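# Clamp the blue wire with the meter, then rehang it

## Task

Use the clamp meter to encircle the blue wire: the wire must sit completely inside the jaws, and the jaws must stay fully shut around it, uninterrupted, for several seconds. Then remove the meter from the wire. Closing the jaws on any wire other than the blue one is an immediate failure. Afterwards return the meter to its original place on the hook, hanging as it did at the start, with the jaws completely shut around the hook. The result counts only if it stays that way without the robot holding it. Finally release the meter and move the hand away.

## Robot and tools

Robot: one arm carrying a five-fingered right hand. Its base sits on a mount that counts as part of the arm and may be slightly tilted. Cameras: cam_head_left (672x504), cam_head_right (672x504) and cam_wrist (616x616, fisheye on the hand).

Frames. Result poses use the scene frame: origin on the tabletop under the arm base, +z up, +y to the left when facing along +x. Positions are in metres, orientation is a quaternion in wxyz order, velocities in m/s and rad/s. Reported positions can be a little off, more so at long reach. The hand point is a spot fixed to the palm, 0.05 m in front of it, where index pad and thumb tip meet in a pinch. Its own axes: +z runs along straightened fingers, +y points out of the palm, +x runs across the palm toward the little finger, away from the thumb. Straight fingers extend 0.06 to 0.07 m past the point along +z. Sideways the hand reaches 0.08 m on the little-finger side; on the thumb side 0.02 m when the thumb is turned in front of the palm, up to 0.09 m otherwise. A wrist bracket on the little-finger side stands 0.03 m beyond the point along +y and 0.11 m across; it can collide with things.

The row (used by both motion tools): 14 numbers, each from -1 to 1, one list for the single arm, in this order: dx, dy, dz, rx, ry, rz, little, ring, middle, index, thumb_bend, thumb_turn, force_limit, speed.
- dx..rz are an offset, not a pose: a displacement of the hand point expressed in its own axes, counted from its pose in the most recent result that shows it (before any such result, or for later calls within one reply, from where the robot is when the action begins). Scale: 1.0 equals 0.6 m for dx, dy, dz and 180 degrees for the rotation; rx, ry, rz form a single rotation vector. All zeros does not mean stay put; it pulls the hand back to that reference pose.
- little, ring, middle, index, thumb_bend: absolute targets, +1 straight/open, -1 fully curled/bent. thumb_turn: +1 beside the palm, -1 in front of the palm facing the fingers. A pinch is roughly index -0.22, thumb_bend -0.75, thumb_turn -0.57.
- force_limit: closing stops at this fingertip load, linear from about 0 N (-1) to 10 N (+1), 15 N for the two thumb motors; opening ignores it. speed: near zero at -1 to full at +1; full speed crosses a finger's range in 0.6 s. For a gentle grip close at speed -0.9 or below.

execute_actions: argument actions is a list holding at most one item. Empty list: just report the state. {"rows": [...], "steps": n}: up to 15 rows, n up to 15 control steps of 1/30 s (default 15); each row is applied for one step, the last row repeats if rows run out, and every row is measured from the same reference pose, not chained. {"steps": n} alone: a wait of up to 300 steps, counted from the previous result. Optional pictures (true/false) controls whether images come back. A refused call does nothing.

move: target is one 14-number row as above. The hand point travels a straight path to it, taking 0.5 to 10 s (cut off at 10 s). speed is the path's top speed in m/s, 0.002 to 0.5, default 0.25; turning is capped at twice that in rad/s. The path ignores obstacles and the real hand may lag, deviate or overshoot speed, especially with the arm near full stretch. Optional stop_force (9 to 40 N, not before 0.2 s of scene time) ends the path when the wrist sensor feels that much extra push against the motion for two steps, then backs off two steps and holds; pressure may briefly exceed it. Only reliable for moves without rotation, and only sensible at low speed. Omit it when pulling away from something you are touching. The result adds a move: line with the ending (done, off_target, moving, held, fault, contact) and limits (paced = pose clipped; held = some steps blocked), plus distance to target.



Motion rules: each step the commanded pose is clipped to 100 mm and 16 degrees from the measured pose; arm commands trail by about 0.17 s; position wins over orientation if both can't be met. Between calls the arm only finishes the last clipped pose, so check the reported pose and send the remainder. The simulation keeps running while you compose a reply.

Hand: fingers keep moving toward targets after an action ends, then lock (holding at least 15 N). With the thumb turned in front first, the hand can wrap objects 0.035 to 0.08 m wide, lying across the palm on the wrist side of the hand point. A motor only moves when its target changes by 0.01 or more; resend the same numbers to keep a grip. To squeeze harder raise force_limit and send a more closed target; to loosen send a more open one.

Result lines: state line with pose and velocities; Wrist force and Wrist torque in hand-point axes (noisy, offset up to about 4 N, saturating near 50 N, may say no reading); hand_measured, hand_stopped_by (moving, target, force, stalled, fault), hand_load_n (positive = finger pushed open; a lost grip shows as loads near 0), hand_force_limit, hand_speed; Hand target; pose unreachable and HELD when the clearance check altered commands; MOTOR HOT from 70 °C, OVER-TEMPERATURE FAULT at 85 °C (brakes until cooled).

Avoid: joint torque over limits (142 N m large joints, 26.6 N m wrist joints, held weight included) or any outside force of 150 N, which stop the arm for 10 s; pressing past a firm contact with this stiff arm; fast impacts; dropping or knocking items off the table; clamping a wrong wire.

Each tool is called by a JSON object that holds its "method" and its "body", one argument or row to a line.

Reference images:

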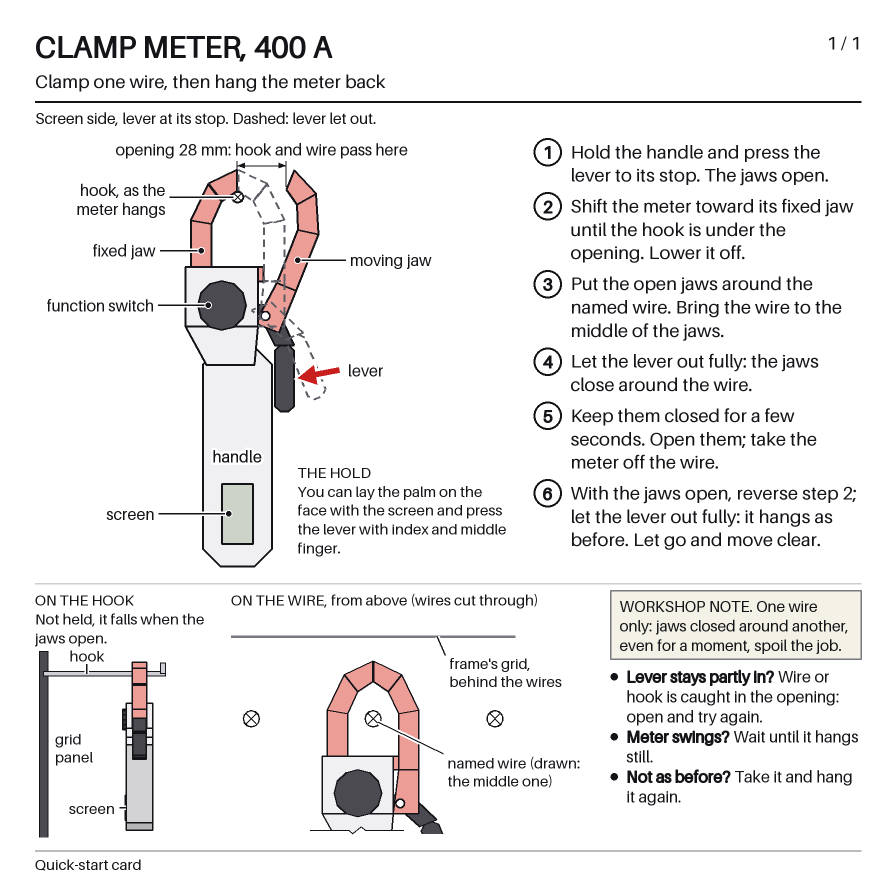

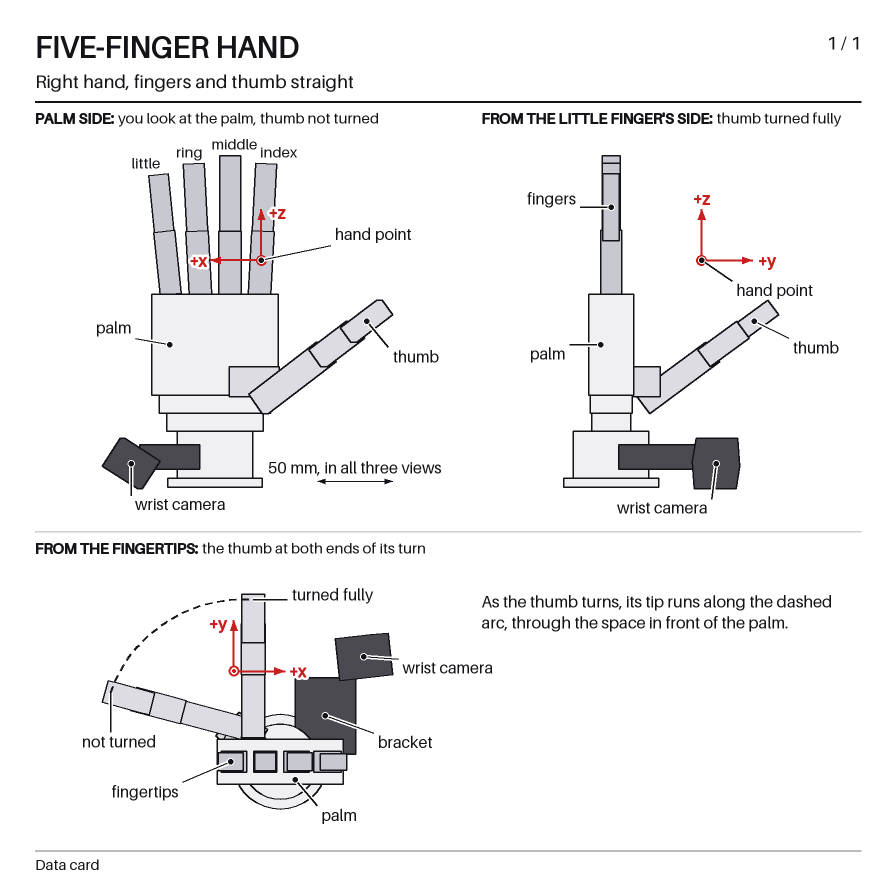

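## Session

I'll start by looking at the current state.

{"method": "execute_actions", "body": {
  "actions": []
}}

Scene clock: 0.00 s of 8700.00 s.
end_effector_position=(+0.3323, -0.2600, +0.1180) hand_measured=(+1.000, +1.000, +1.000, +1.000, +1.000, +1.000) hand_load_n=(+0.0, +0.0, +0.0, +0.0, +0.0, +0.0) hand_stopped_by=(target, target, target, target, target, target) hand_force_limit=0.00 hand_speed=-0.80 end_effector_quat_wxyz=(-0.041, +0.996, +0.081, +0.015) end_effector_velocity=(-0.000, +0.000, -0.000) end_effector_angular_velocity=(+0.000, +0.000, +0.000)
Joint positions: [-1.067 -0.559  1.834  0.712  0.589  0.213]
Joint velocities: [ 0.    -0.     0.001  0.     0.    -0.001]
Wrist force (N, on the end effector, along its own x y z axes, offset not removed): no reading
Wrist torque (N m, same axes, about the end effector's origin, offset not removed): no reading
Hand target: +0.332, -0.260, +0.118; -0.041, +0.996, +0.081, +0.015

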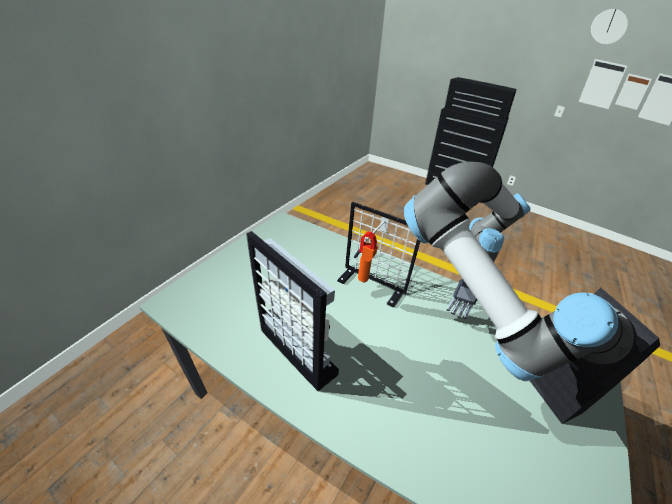

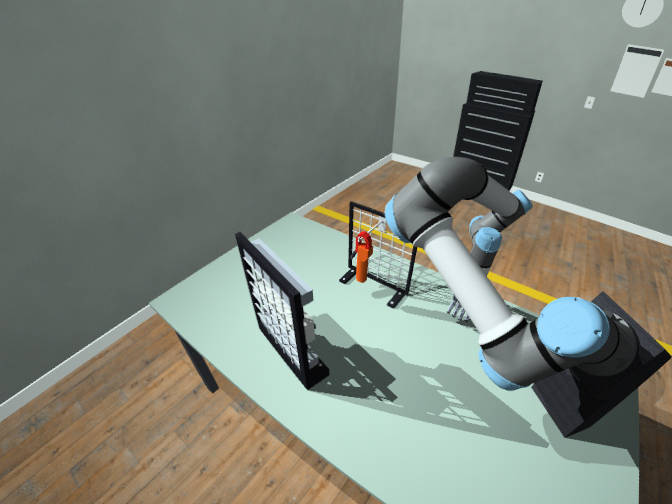

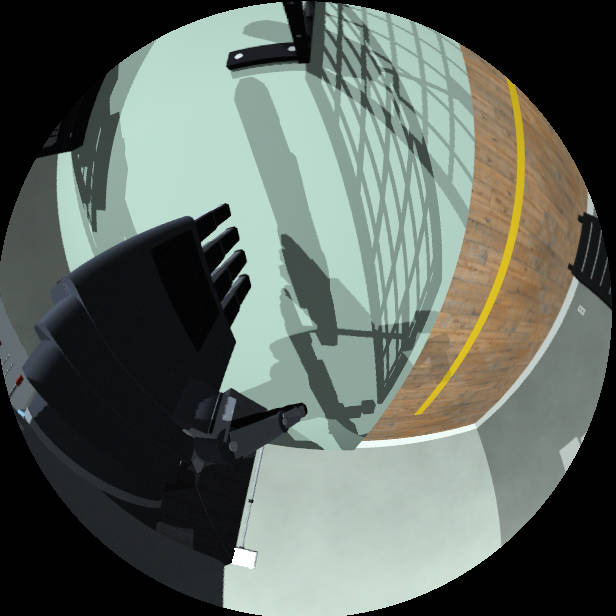

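{"method": "zoom_image", "body": {
  "camera": "cam_head_left",
  "region": [300, 180, 440, 320]
}}

{"method": "zoom_image", "body": {
  "camera": "cam_head_right",
  "region": [300, 180, 440, 320]
}}

{"method": "zoom_image", "body": {
  "camera": "cam_head_left",
  "region": [220, 210, 400, 400]
}}

{"method": "zoom_image", "body": {
  "camera": "cam_head_right",
  "region": [210, 210, 390, 400]
}}

Region (300, 180, 440, 320) of cam_head_left's 672x504 image, scaled by 3.600, with more detail than that image has.

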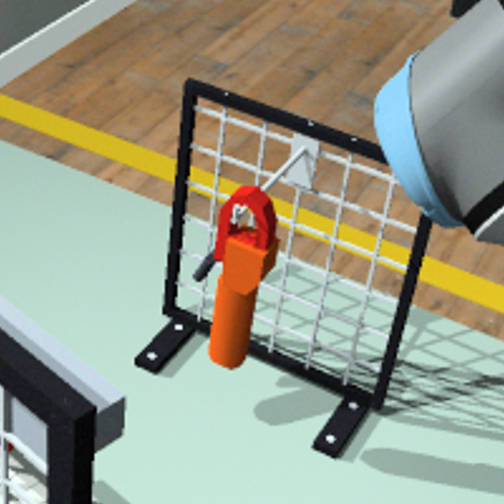

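Region (300, 180, 440, 320) of cam_head_right's 672x504 image, scaled by 3.600, with more detail than that image has.

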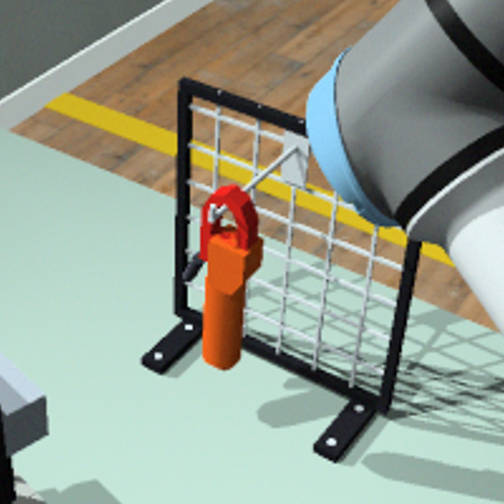

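Region (220, 210, 400, 400) of cam_head_left's 672x504 image, scaled by 2.653, with more detail than that image has; it fills the left 477 columns of this view, and the rest is white.

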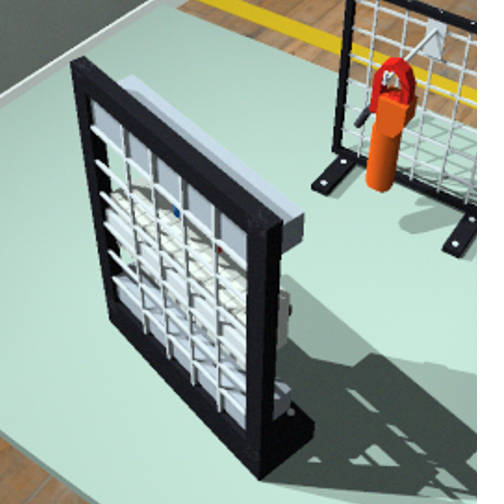

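Region (210, 210, 390, 400) of cam_head_right's 672x504 image, scaled by 2.653, with more detail than that image has; it fills the left 477 columns of this view, and the rest is white.

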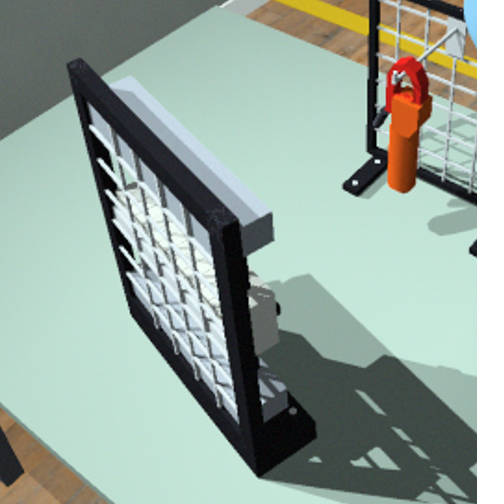

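{"method": "move", "body": {
  "target": [0.3577,-0.2258,-0.148,-0.682,-0.0855,-0.703,1,1,1,1,1,-1,0,0.5],
  "speed": 0.35
}}

Scene clock: 88.40 s of 8700.00 s.
end_effector_position=(+0.5199, -0.1005, +0.2256) hand_measured=(+1.000, +1.000, +1.000, +1.000, +1.000, -1.000) hand_load_n=(+0.0, +0.0, +0.0, +0.0, +0.0, +0.0) hand_stopped_by=(target, target, target, target, target, target) hand_force_limit=0.00 hand_speed=0.50 end_effector_quat_wxyz=(+0.708, -0.001, +0.706, -0.002) end_effector_velocity=(+0.001, +0.001, +0.001) end_effector_angular_velocity=(-0.008, +0.001, +0.011)
Joint positions: [-0.678 -0.625  2.365 -2.34   1.319 -0.588]
Joint velocities: [-0.005  0.001 -0.003 -0.008 -0.011 -0.002]
Wrist force (N, on the end effector, along its own x y z axes, offset not removed): [0.9 -1.5 0.3]
Wrist torque (N m, same axes, about the end effector's origin, offset not removed): [-0.21 -0.08 0.03]
Hand target: +0.520, -0.100, +0.226; +0.708, -0.001, +0.706, -0.002
Off the commanded pose: 0.001 m, 0 deg.
After step 90, 80.37 s passed at rest.
move: done
camera_calibration (this result's frames):
cam_wrist: T_world_to_cam=[[0.0205002, 0.995047, 0.097273, 0.0665289], [-0.568322, -0.0684478, 0.819954, 0.0987102], [0.822551, -0.0720916, 0.564104, -0.434118], [0, 0, 0, 1]] pos_world=[0.411819, -0.0907391, 0.157478]

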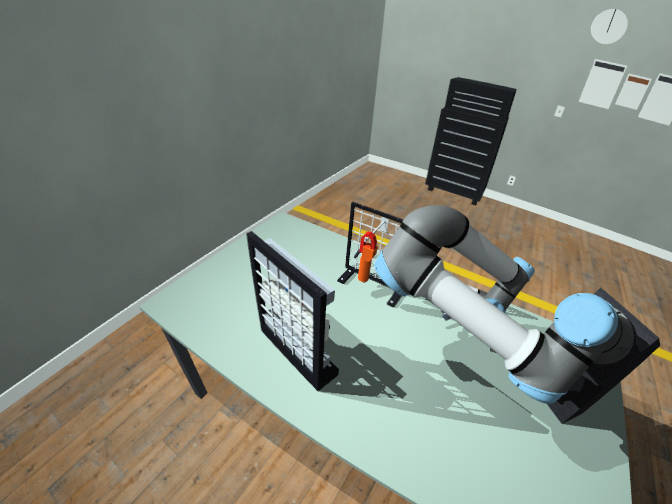

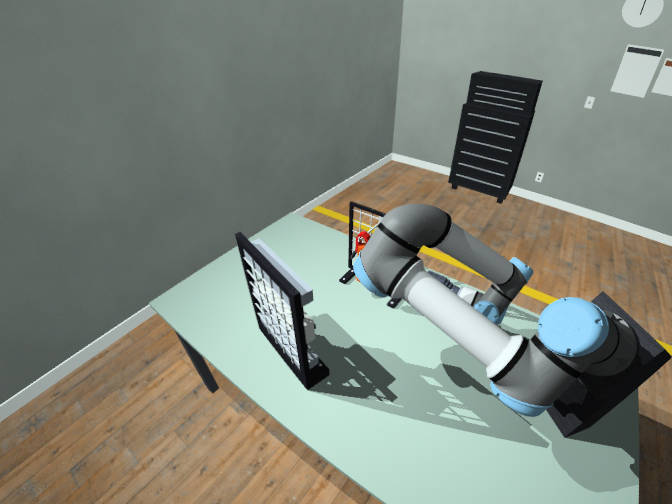

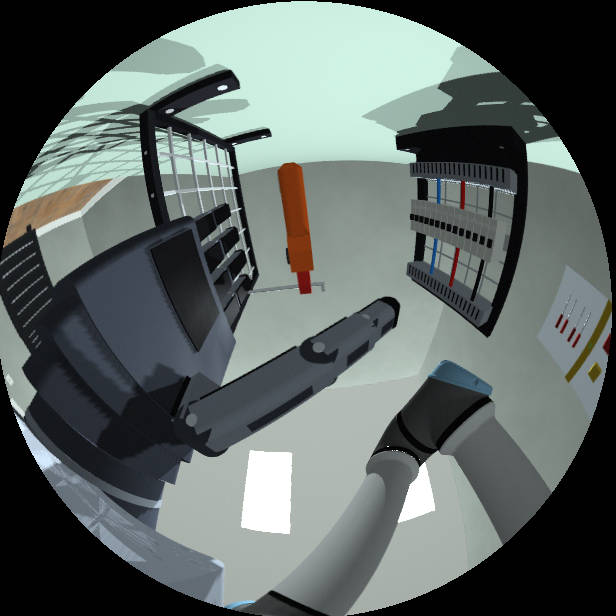

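{"method": "zoom_image", "body": {
  "camera": "cam_wrist",
  "region": [380, 110, 560, 350]
}}

{"method": "zoom_image", "body": {
  "camera": "cam_wrist",
  "region": [220, 140, 380, 320]
}}

Region (380, 110, 560, 350) of cam_wrist's 616x616 image, scaled by 2.100, with more detail than that image has; it fills the left 378 columns of this view, and the rest is white.

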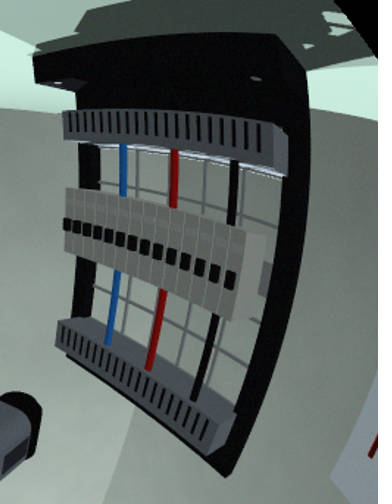

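Region (220, 140, 380, 320) of cam_wrist's 616x616 image, scaled by 2.800, with more detail than that image has.

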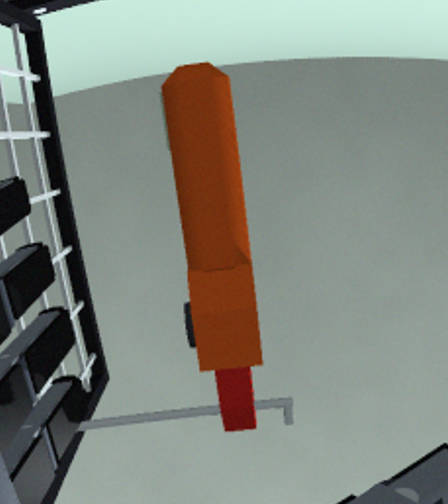

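{"method": "move", "body": {
  "target": [0,0,0.3,0,0,0,1,1,1,1,1,-1,0,0.5],
  "speed": 0.15
}}

Scene clock: 137.73 s of 8700.00 s.
end_effector_position=(+0.6995, -0.1006, +0.2260) hand_measured=(+1.000, +1.000, +1.000, +1.000, +1.000, -1.000) hand_load_n=(+0.0, +0.0, +0.0, +0.0, +0.0, +0.0) hand_stopped_by=(target, target, target, target, target, target) hand_force_limit=0.00 hand_speed=0.50 end_effector_quat_wxyz=(+0.708, -0.001, +0.706, -0.002) end_effector_velocity=(+0.002, -0.001, -0.001) end_effector_angular_velocity=(-0.000, +0.000, -0.002)
Joint positions: [-0.586 -0.853  2.009 -1.746  1.396 -0.641]
Joint velocities: [ 0.001  0.001 -0.006  0.007  0.002 -0.001]
Wrist force (N, on the end effector, along its own x y z axes, offset not removed): [1.9 -1.1 1.5]
Wrist torque (N m, same axes, about the end effector's origin, offset not removed): [-0.23 -0.23 0.09]
Hand target: +0.700, -0.101, +0.226; +0.708, -0.001, +0.706, -0.002
Off the commanded pose: 0.000 m, 0 deg.
After step 90, 44.53 s passed at rest.
move: done
camera_calibration (this result's frames):
cam_wrist: T_world_to_cam=[[0.0203349, 0.995071, 0.0970618, 0.0630561], [-0.568257, -0.0683729, 0.820006, 0.200443], [0.8226, -0.0718308, 0.564065, -0.582059], [0, 0, 0, 1]] pos_world=[0.591423, -0.0908501, 0.157834]

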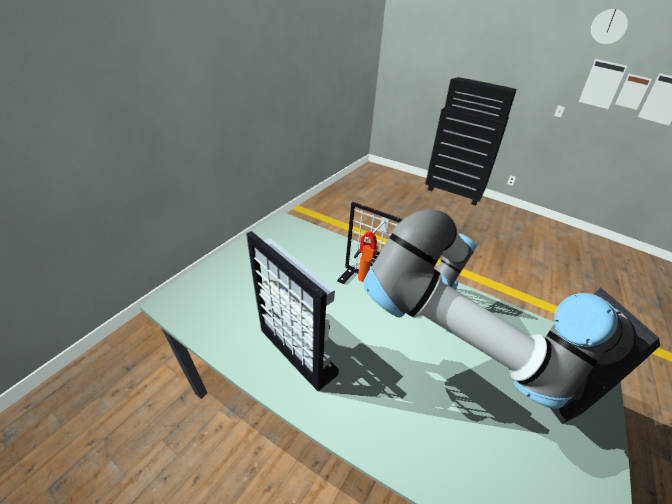

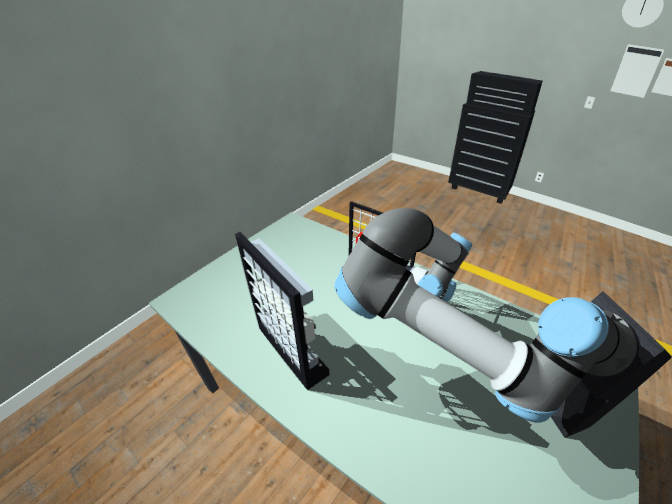

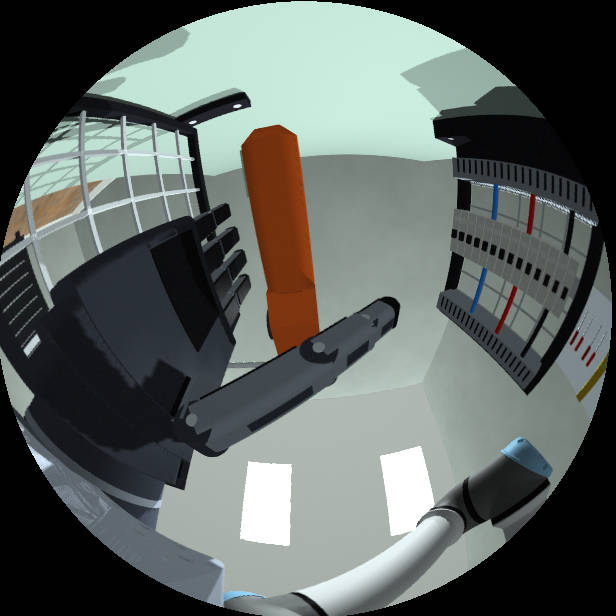

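{"method": "move", "body": {
  "target": [-0.0083,0,0.09,0,0,0,1,1,1,1,1,-1,0,0.5],
  "speed": 0.08
}}

Scene clock: 145.13 s of 8700.00 s.
end_effector_position=(+0.7533, -0.1005, +0.2311) hand_measured=(+1.000, +1.000, +1.000, +1.000, +1.000, -1.000) hand_load_n=(+0.0, +0.0, +0.0, +0.0, +0.0, +0.0) hand_stopped_by=(target, target, target, target, target, target) hand_force_limit=0.00 hand_speed=0.50 end_effector_quat_wxyz=(+0.708, -0.001, +0.706, -0.002) end_effector_velocity=(+0.002, +0.000, +0.000) end_effector_angular_velocity=(+0.001, -0.000, +0.000)
Joint positions: [-0.576 -0.873  1.883 -1.598  1.404 -0.647]
Joint velocities: [ 0.001 -0.    -0.006  0.006  0.001  0.001]
Wrist force (N, on the end effector, along its own x y z axes, offset not removed): [1.5 -1.4 1.0]
Wrist torque (N m, same axes, about the end effector's origin, offset not removed): [-0.27 -0.16 0.04]
Hand target: +0.753, -0.101, +0.231; +0.708, -0.001, +0.706, -0.002
Off the commanded pose: 0.000 m, 0 deg.
After step 90, 3.20 s passed at rest.
move: done
camera_calibration (this result's frames):
cam_wrist: T_world_to_cam=[[0.0201763, 0.995078, 0.097017, 0.0615167], [-0.568317, -0.0684203, 0.81996, 0.22684], [0.822562, -0.0716802, 0.564139, -0.629143], [0, 0, 0, 1]] pos_world=[0.645185, -0.0907906, 0.162956]

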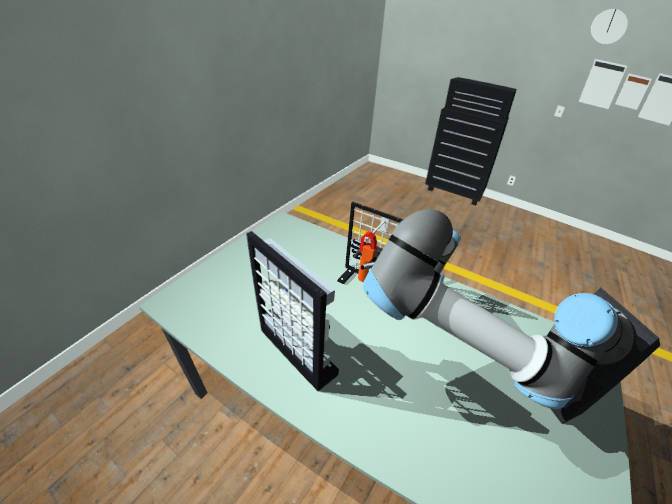

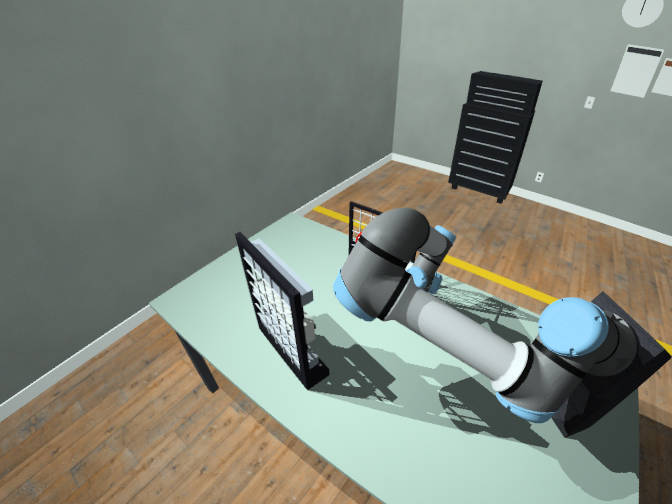

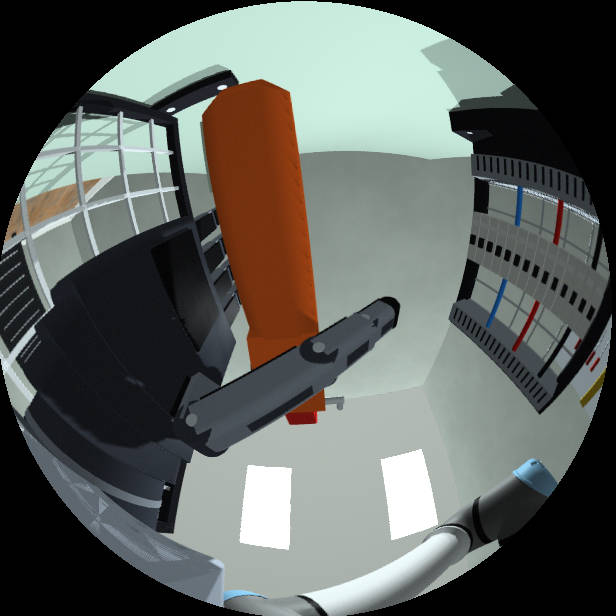

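{"method": "zoom_image", "body": {
  "camera": "cam_head_left",
  "region": [330, 200, 420, 300]
}}

Region (330, 200, 420, 300) of cam_head_left's 672x504 image, scaled by 5.040, with more detail than that image has; it fills the left 454 columns of this view, and the rest is white.

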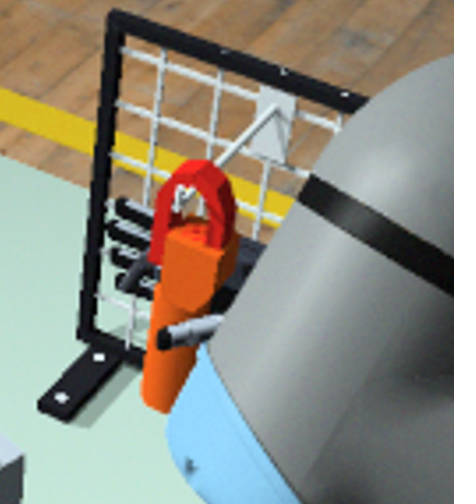

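{"method": "move", "body": {
  "target": [0,0.0233,0.017,0,0,0,1,1,1,1,1,-1,0,0.5],
  "speed": 0.03
}}

Scene clock: 154.77 s of 8700.00 s.
end_effector_position=(+0.7633, -0.0868, +0.2311) hand_measured=(+1.000, +1.000, +1.000, +1.000, +1.000, -1.000) hand_load_n=(+0.0, +0.0, +0.0, +0.0, +0.0, +0.0) hand_stopped_by=(target, target, target, target, target, target) hand_force_limit=0.00 hand_speed=0.50 end_effector_quat_wxyz=(+0.708, -0.001, +0.706, -0.002) end_effector_velocity=(+0.002, +0.002, +0.000) end_effector_angular_velocity=(-0.000, -0.000, +0.001)
Joint positions: [-0.557 -0.897  1.871 -1.562  1.419 -0.657]
Joint velocities: [ 0.003 -0.003 -0.003  0.006  0.002 -0.001]
Wrist force (N, on the end effector, along its own x y z axes, offset not removed): [0.4 -0.2 -1.4]
Wrist torque (N m, same axes, about the end effector's origin, offset not removed): [0.16 0.03 0.07]
Hand target: +0.763, -0.087, +0.231; +0.708, -0.001, +0.706, -0.002
Off the commanded pose: 0.000 m, 0 deg.
After step 90, 5.70 s passed at rest.
move: done
camera_calibration (this result's frames):
cam_wrist: T_world_to_cam=[[0.0201611, 0.995082, 0.096985, 0.0476768], [-0.568287, -0.0684051, 0.819982, 0.233472], [0.822584, -0.071647, 0.564112, -0.636383], [0, 0, 0, 1]] pos_world=[0.655196, -0.0770666, 0.162924]

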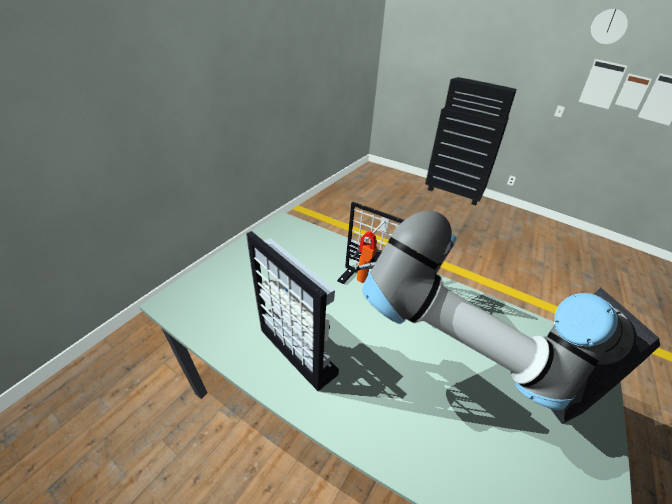

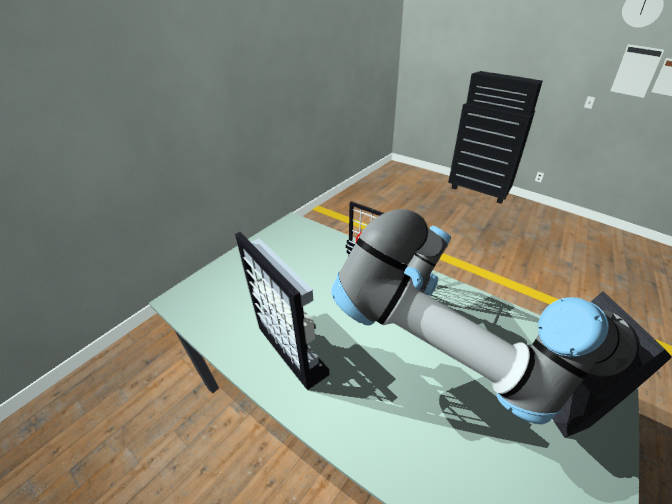

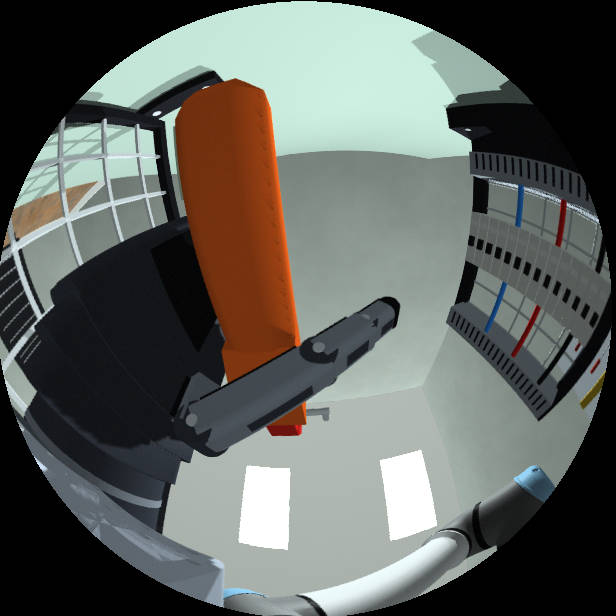

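{"method": "execute_actions", "body": {
  "actions": [
    {"rows": [[0,0,0,0,0,0,-1,-1,1,1,1,-1,0.2,-0.4]], "steps": 15}
  ],
  "pictures": false
}}

{"method": "wait", "body": {
  "seconds": 0.3
}}

Scene clock: 157.80 s of 8700.00 s.
end_effector_position=(+0.7633, -0.0867, +0.2310) hand_measured=(+0.604, +0.604, +1.000, +1.000, +1.000, -1.000) hand_load_n=(+0.0, +0.0, +0.0, +0.0, +0.0, +0.0) hand_stopped_by=(moving, moving, target, target, target, target) hand_force_limit=0.20 hand_speed=-0.40 end_effector_quat_wxyz=(+0.708, -0.001, +0.706, -0.002) end_effector_velocity=(-0.001, -0.001, -0.000) end_effector_angular_velocity=(+0.001, +0.001, -0.002)
Joint positions: [-0.557 -0.897  1.871 -1.562  1.419 -0.657]
Joint velocities: [-0.001  0.     0.002 -0.    -0.     0.001]
Wrist force (N, on the end effector, along its own x y z axes, offset not removed): [1.5 -1.0 0.0]
Wrist torque (N m, same axes, about the end effector's origin, offset not removed): [-0.08 -0.17 0.14]
Hand target: +0.763, -0.087, +0.231; +0.708, -0.001, +0.706, -0.002
Off the commanded pose: 0.000 m, 0 deg.
Steps of this call (steps 1 to 76: nothing new was sent; steps 77 to 91: all 15 steps of this action). Readings (end_effector_position | what the end effector reports):
77: (+0.7635, -0.0865, +0.2311) | hand_measured=(+1.000, +1.000, +1.000, +1.000, +1.000, -1.000) hand_load_n=(+0.0, +0.0, +0.0, +0.0, +0.0, +0.0) hand_stopped_by=(moving, moving, target, target, target, target) hand_force_limit=0.20 hand_speed=-0.40
78: (+0.7635, -0.0865, +0.2311) | hand_measured=(+1.000, +1.000, +1.000, +1.000, +1.000, -1.000) hand_load_n=(+0.0, +0.0, +0.0, +0.0, +0.0, +0.0) hand_stopped_by=(moving, moving, target, target, target, target) hand_force_limit=0.20 hand_speed=-0.40
80: (+0.7635, -0.0865, +0.2311) | hand_measured=(+0.970, +0.970, +1.000, +1.000, +1.000, -1.000) hand_load_n=(+0.0, +0.0, +0.0, +0.0, +0.0, +0.0) hand_stopped_by=(moving, moving, target, target, target, target) hand_force_limit=0.20 hand_speed=-0.40
84: (+0.7634, -0.0865, +0.2310) | hand_measured=(+0.836, +0.836, +1.000, +1.000, +1.000, -1.000) hand_load_n=(+0.0, +0.0, +0.0, +0.0, +0.0, +0.0) hand_stopped_by=(moving, moving, target, target, target, target) hand_force_limit=0.20 hand_speed=-0.40
91: the state above

Scene clock: 158.10 s of 8700.00 s.
end_effector_position=(+0.7633, -0.0867, +0.2310) hand_measured=(+0.304, +0.304, +1.000, +1.000, +1.000, -1.000) hand_load_n=(+0.0, +0.0, +0.0, +0.0, +0.0, +0.0) hand_stopped_by=(moving, moving, target, target, target, target) hand_force_limit=0.20 hand_speed=-0.40 end_effector_quat_wxyz=(+0.708, -0.001, +0.706, -0.002) end_effector_velocity=(-0.000, -0.000, -0.000) end_effector_angular_velocity=(+0.001, +0.000, -0.000)
Joint positions: [-0.557 -0.897  1.871 -1.562  1.419 -0.657]
Joint velocities: [-0.     0.     0.    -0.    -0.     0.001]
Wrist force (N, on the end effector, along its own x y z axes, offset not removed): [0.1 -1.6 -0.8]
Wrist torque (N m, same axes, about the end effector's origin, offset not removed): [-0.06 0.08 -0.05]
Hand target: +0.763, -0.087, +0.231; +0.708, -0.001, +0.706, -0.002
Off the commanded pose: 0.000 m, 0 deg.
Steps of this call (steps 1 to 9: nothing new was sent). Readings (end_effector_position | what the end effector reports):
1: (+0.7633, -0.0867, +0.2310) | hand_measured=(+0.570, +0.570, +1.000, +1.000, +1.000, -1.000) hand_load_n=(+0.0, +0.0, +0.0, +0.0, +0.0, +0.0) hand_stopped_by=(moving, moving, target, target, target, target) hand_force_limit=0.20 hand_speed=-0.40
2: (+0.7633, -0.0867, +0.2310) | hand_measured=(+0.536, +0.536, +1.000, +1.000, +1.000, -1.000) hand_load_n=(+0.0, +0.0, +0.0, +0.0, +0.0, +0.0) hand_stopped_by=(moving, moving, target, target, target, target) hand_force_limit=0.20 hand_speed=-0.40
4: (+0.7633, -0.0867, +0.2310) | hand_measured=(+0.470, +0.470, +1.000, +1.000, +1.000, -1.000) hand_load_n=(+0.0, +0.0, +0.0, +0.0, +0.0, +0.0) hand_stopped_by=(moving, moving, target, target, target, target) hand_force_limit=0.20 hand_speed=-0.40
8: (+0.7633, -0.0867, +0.2310) | hand_measured=(+0.336, +0.336, +1.000, +1.000, +1.000, -1.000) hand_load_n=(+0.0, +0.0, +0.0, +0.0, +0.0, +0.0) hand_stopped_by=(moving, moving, target, target, target, target) hand_force_limit=0.20 hand_speed=-0.40
9: the state above
camera_calibration (this result's frames):
cam_wrist: T_world_to_cam=[[0.0201449, 0.995081, 0.0969945, 0.0476748], [-0.568279, -0.0684229, 0.819986, 0.233473], [0.822589, -0.0716385, 0.564105, -0.636382], [0, 0, 0, 1]] pos_world=[0.655198, -0.0770549, 0.162917]

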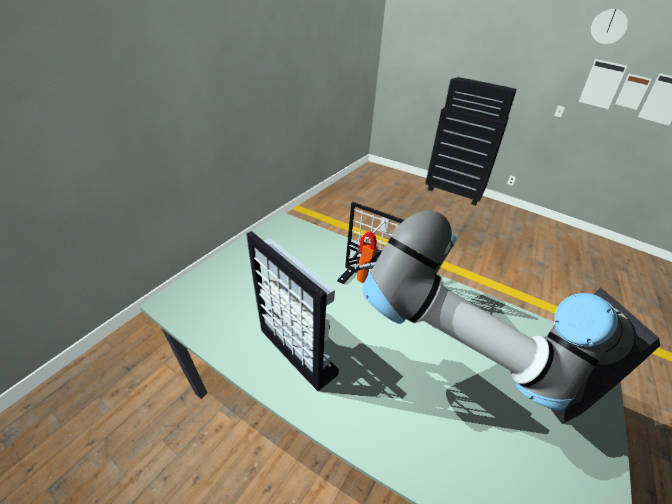

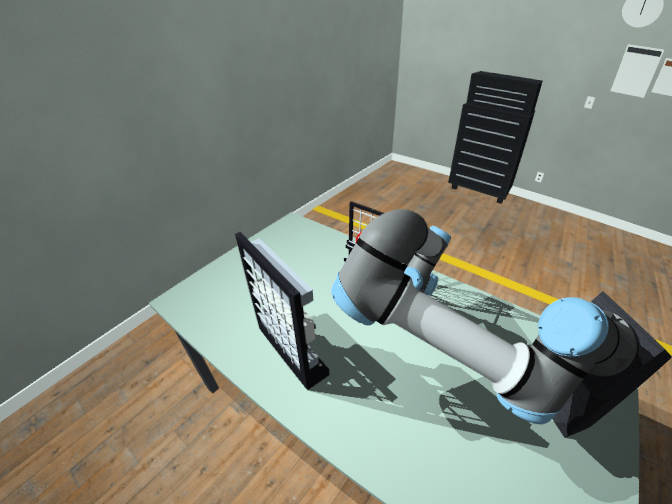

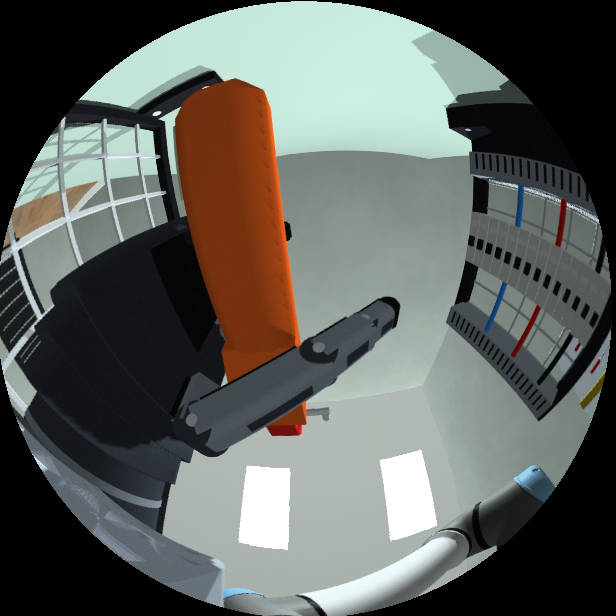

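{"method": "wait", "body": {
  "seconds": 0.5
}}

Scene clock: 160.13 s of 8700.00 s.
end_effector_position=(+0.7633, -0.0868, +0.2311) hand_measured=(-0.922, -0.858, +1.000, +1.000, +1.000, -1.000) hand_load_n=(+11.5, +10.0, +0.0, +0.0, +0.0, +0.0) hand_stopped_by=(force, force, target, target, target, target) hand_force_limit=0.20 hand_speed=-0.40 end_effector_quat_wxyz=(+0.708, -0.001, +0.706, -0.002) end_effector_velocity=(-0.000, -0.000, -0.000) end_effector_angular_velocity=(+0.000, +0.001, -0.001)
Joint positions: [-0.557 -0.897  1.871 -1.562  1.419 -0.657]
Joint velocities: [-0.    -0.     0.001 -0.     0.     0.   ]
Wrist force (N, on the end effector, along its own x y z axes, offset not removed): [-0.4 -0.8 0.6]
Wrist torque (N m, same axes, about the end effector's origin, offset not removed): [-0.11 0.14 -0.08]
Hand target: +0.763, -0.087, +0.231; +0.708, -0.001, +0.706, -0.002
Off the commanded pose: 0.000 m, 0 deg.
Steps of this call (steps 1 to 61: nothing new was sent). Readings (end_effector_position | what the end effector reports):
1: (+0.7633, -0.0867, +0.2310) | hand_measured=(+0.270, +0.270, +1.000, +1.000, +1.000, -1.000) hand_load_n=(+0.0, +0.0, +0.0, +0.0, +0.0, +0.0) hand_stopped_by=(moving, moving, target, target, target, target) hand_force_limit=0.20 hand_speed=-0.40
2: (+0.7633, -0.0868, +0.2310) | hand_measured=(+0.236, +0.236, +1.000, +1.000, +1.000, -1.000) hand_load_n=(+0.0, +0.0, +0.0, +0.0, +0.0, +0.0) hand_stopped_by=(moving, moving, target, target, target, target) hand_force_limit=0.20 hand_speed=-0.40
4: (+0.7633, -0.0868, +0.2310) | hand_measured=(+0.170, +0.170, +1.000, +1.000, +1.000, -1.000) hand_load_n=(+0.0, +0.0, +0.0, +0.0, +0.0, +0.0) hand_stopped_by=(moving, moving, target, target, target, target) hand_force_limit=0.20 hand_speed=-0.40
8: (+0.7633, -0.0868, +0.2311) | hand_measured=(+0.036, +0.036, +1.000, +1.000, +1.000, -1.000) hand_load_n=(+0.0, +0.0, +0.0, +0.0, +0.0, +0.0) hand_stopped_by=(moving, moving, target, target, target, target) hand_force_limit=0.20 hand_speed=-0.40
61: the state above
camera_calibration (this result's frames):
cam_wrist: T_world_to_cam=[[0.0201441, 0.995082, 0.0969821, 0.0476952], [-0.568283, -0.0684127, 0.819984, 0.233466], [0.822587, -0.0716311, 0.56411, -0.636377], [0, 0, 0, 1]] pos_world=[0.65519, -0.077073, 0.162923]

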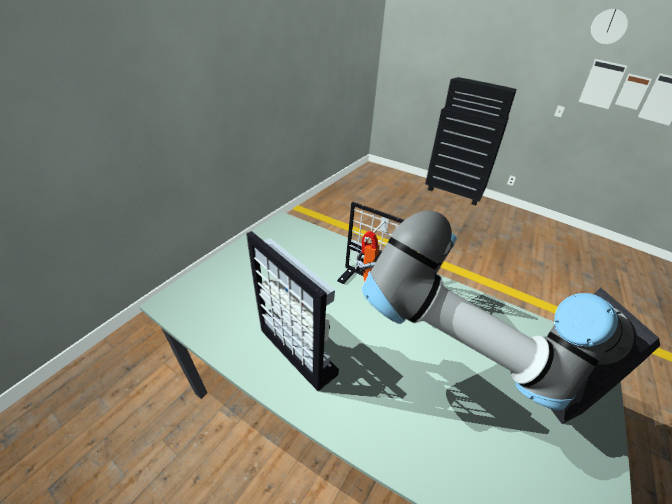

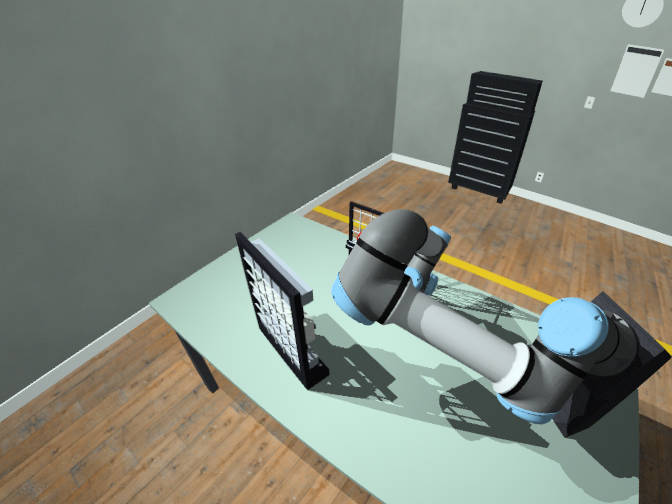

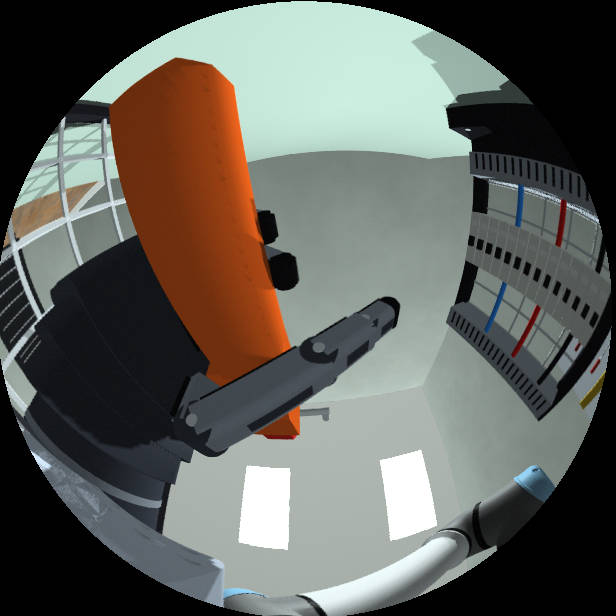

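{"method": "zoom_image", "body": {
  "camera": "cam_head_left",
  "region": [330, 200, 420, 300]
}}

Region (330, 200, 420, 300) of cam_head_left's 672x504 image, scaled by 5.040, with more detail than that image has; it fills the left 454 columns of this view, and the rest is white.

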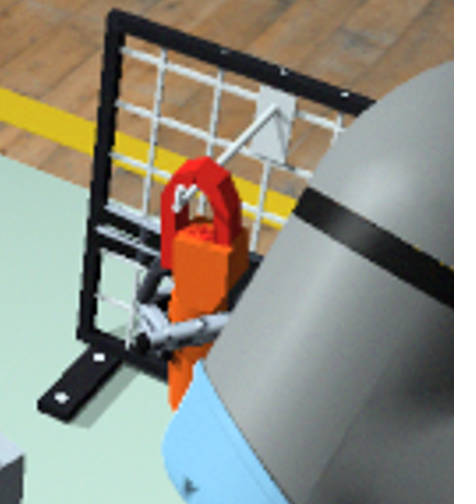

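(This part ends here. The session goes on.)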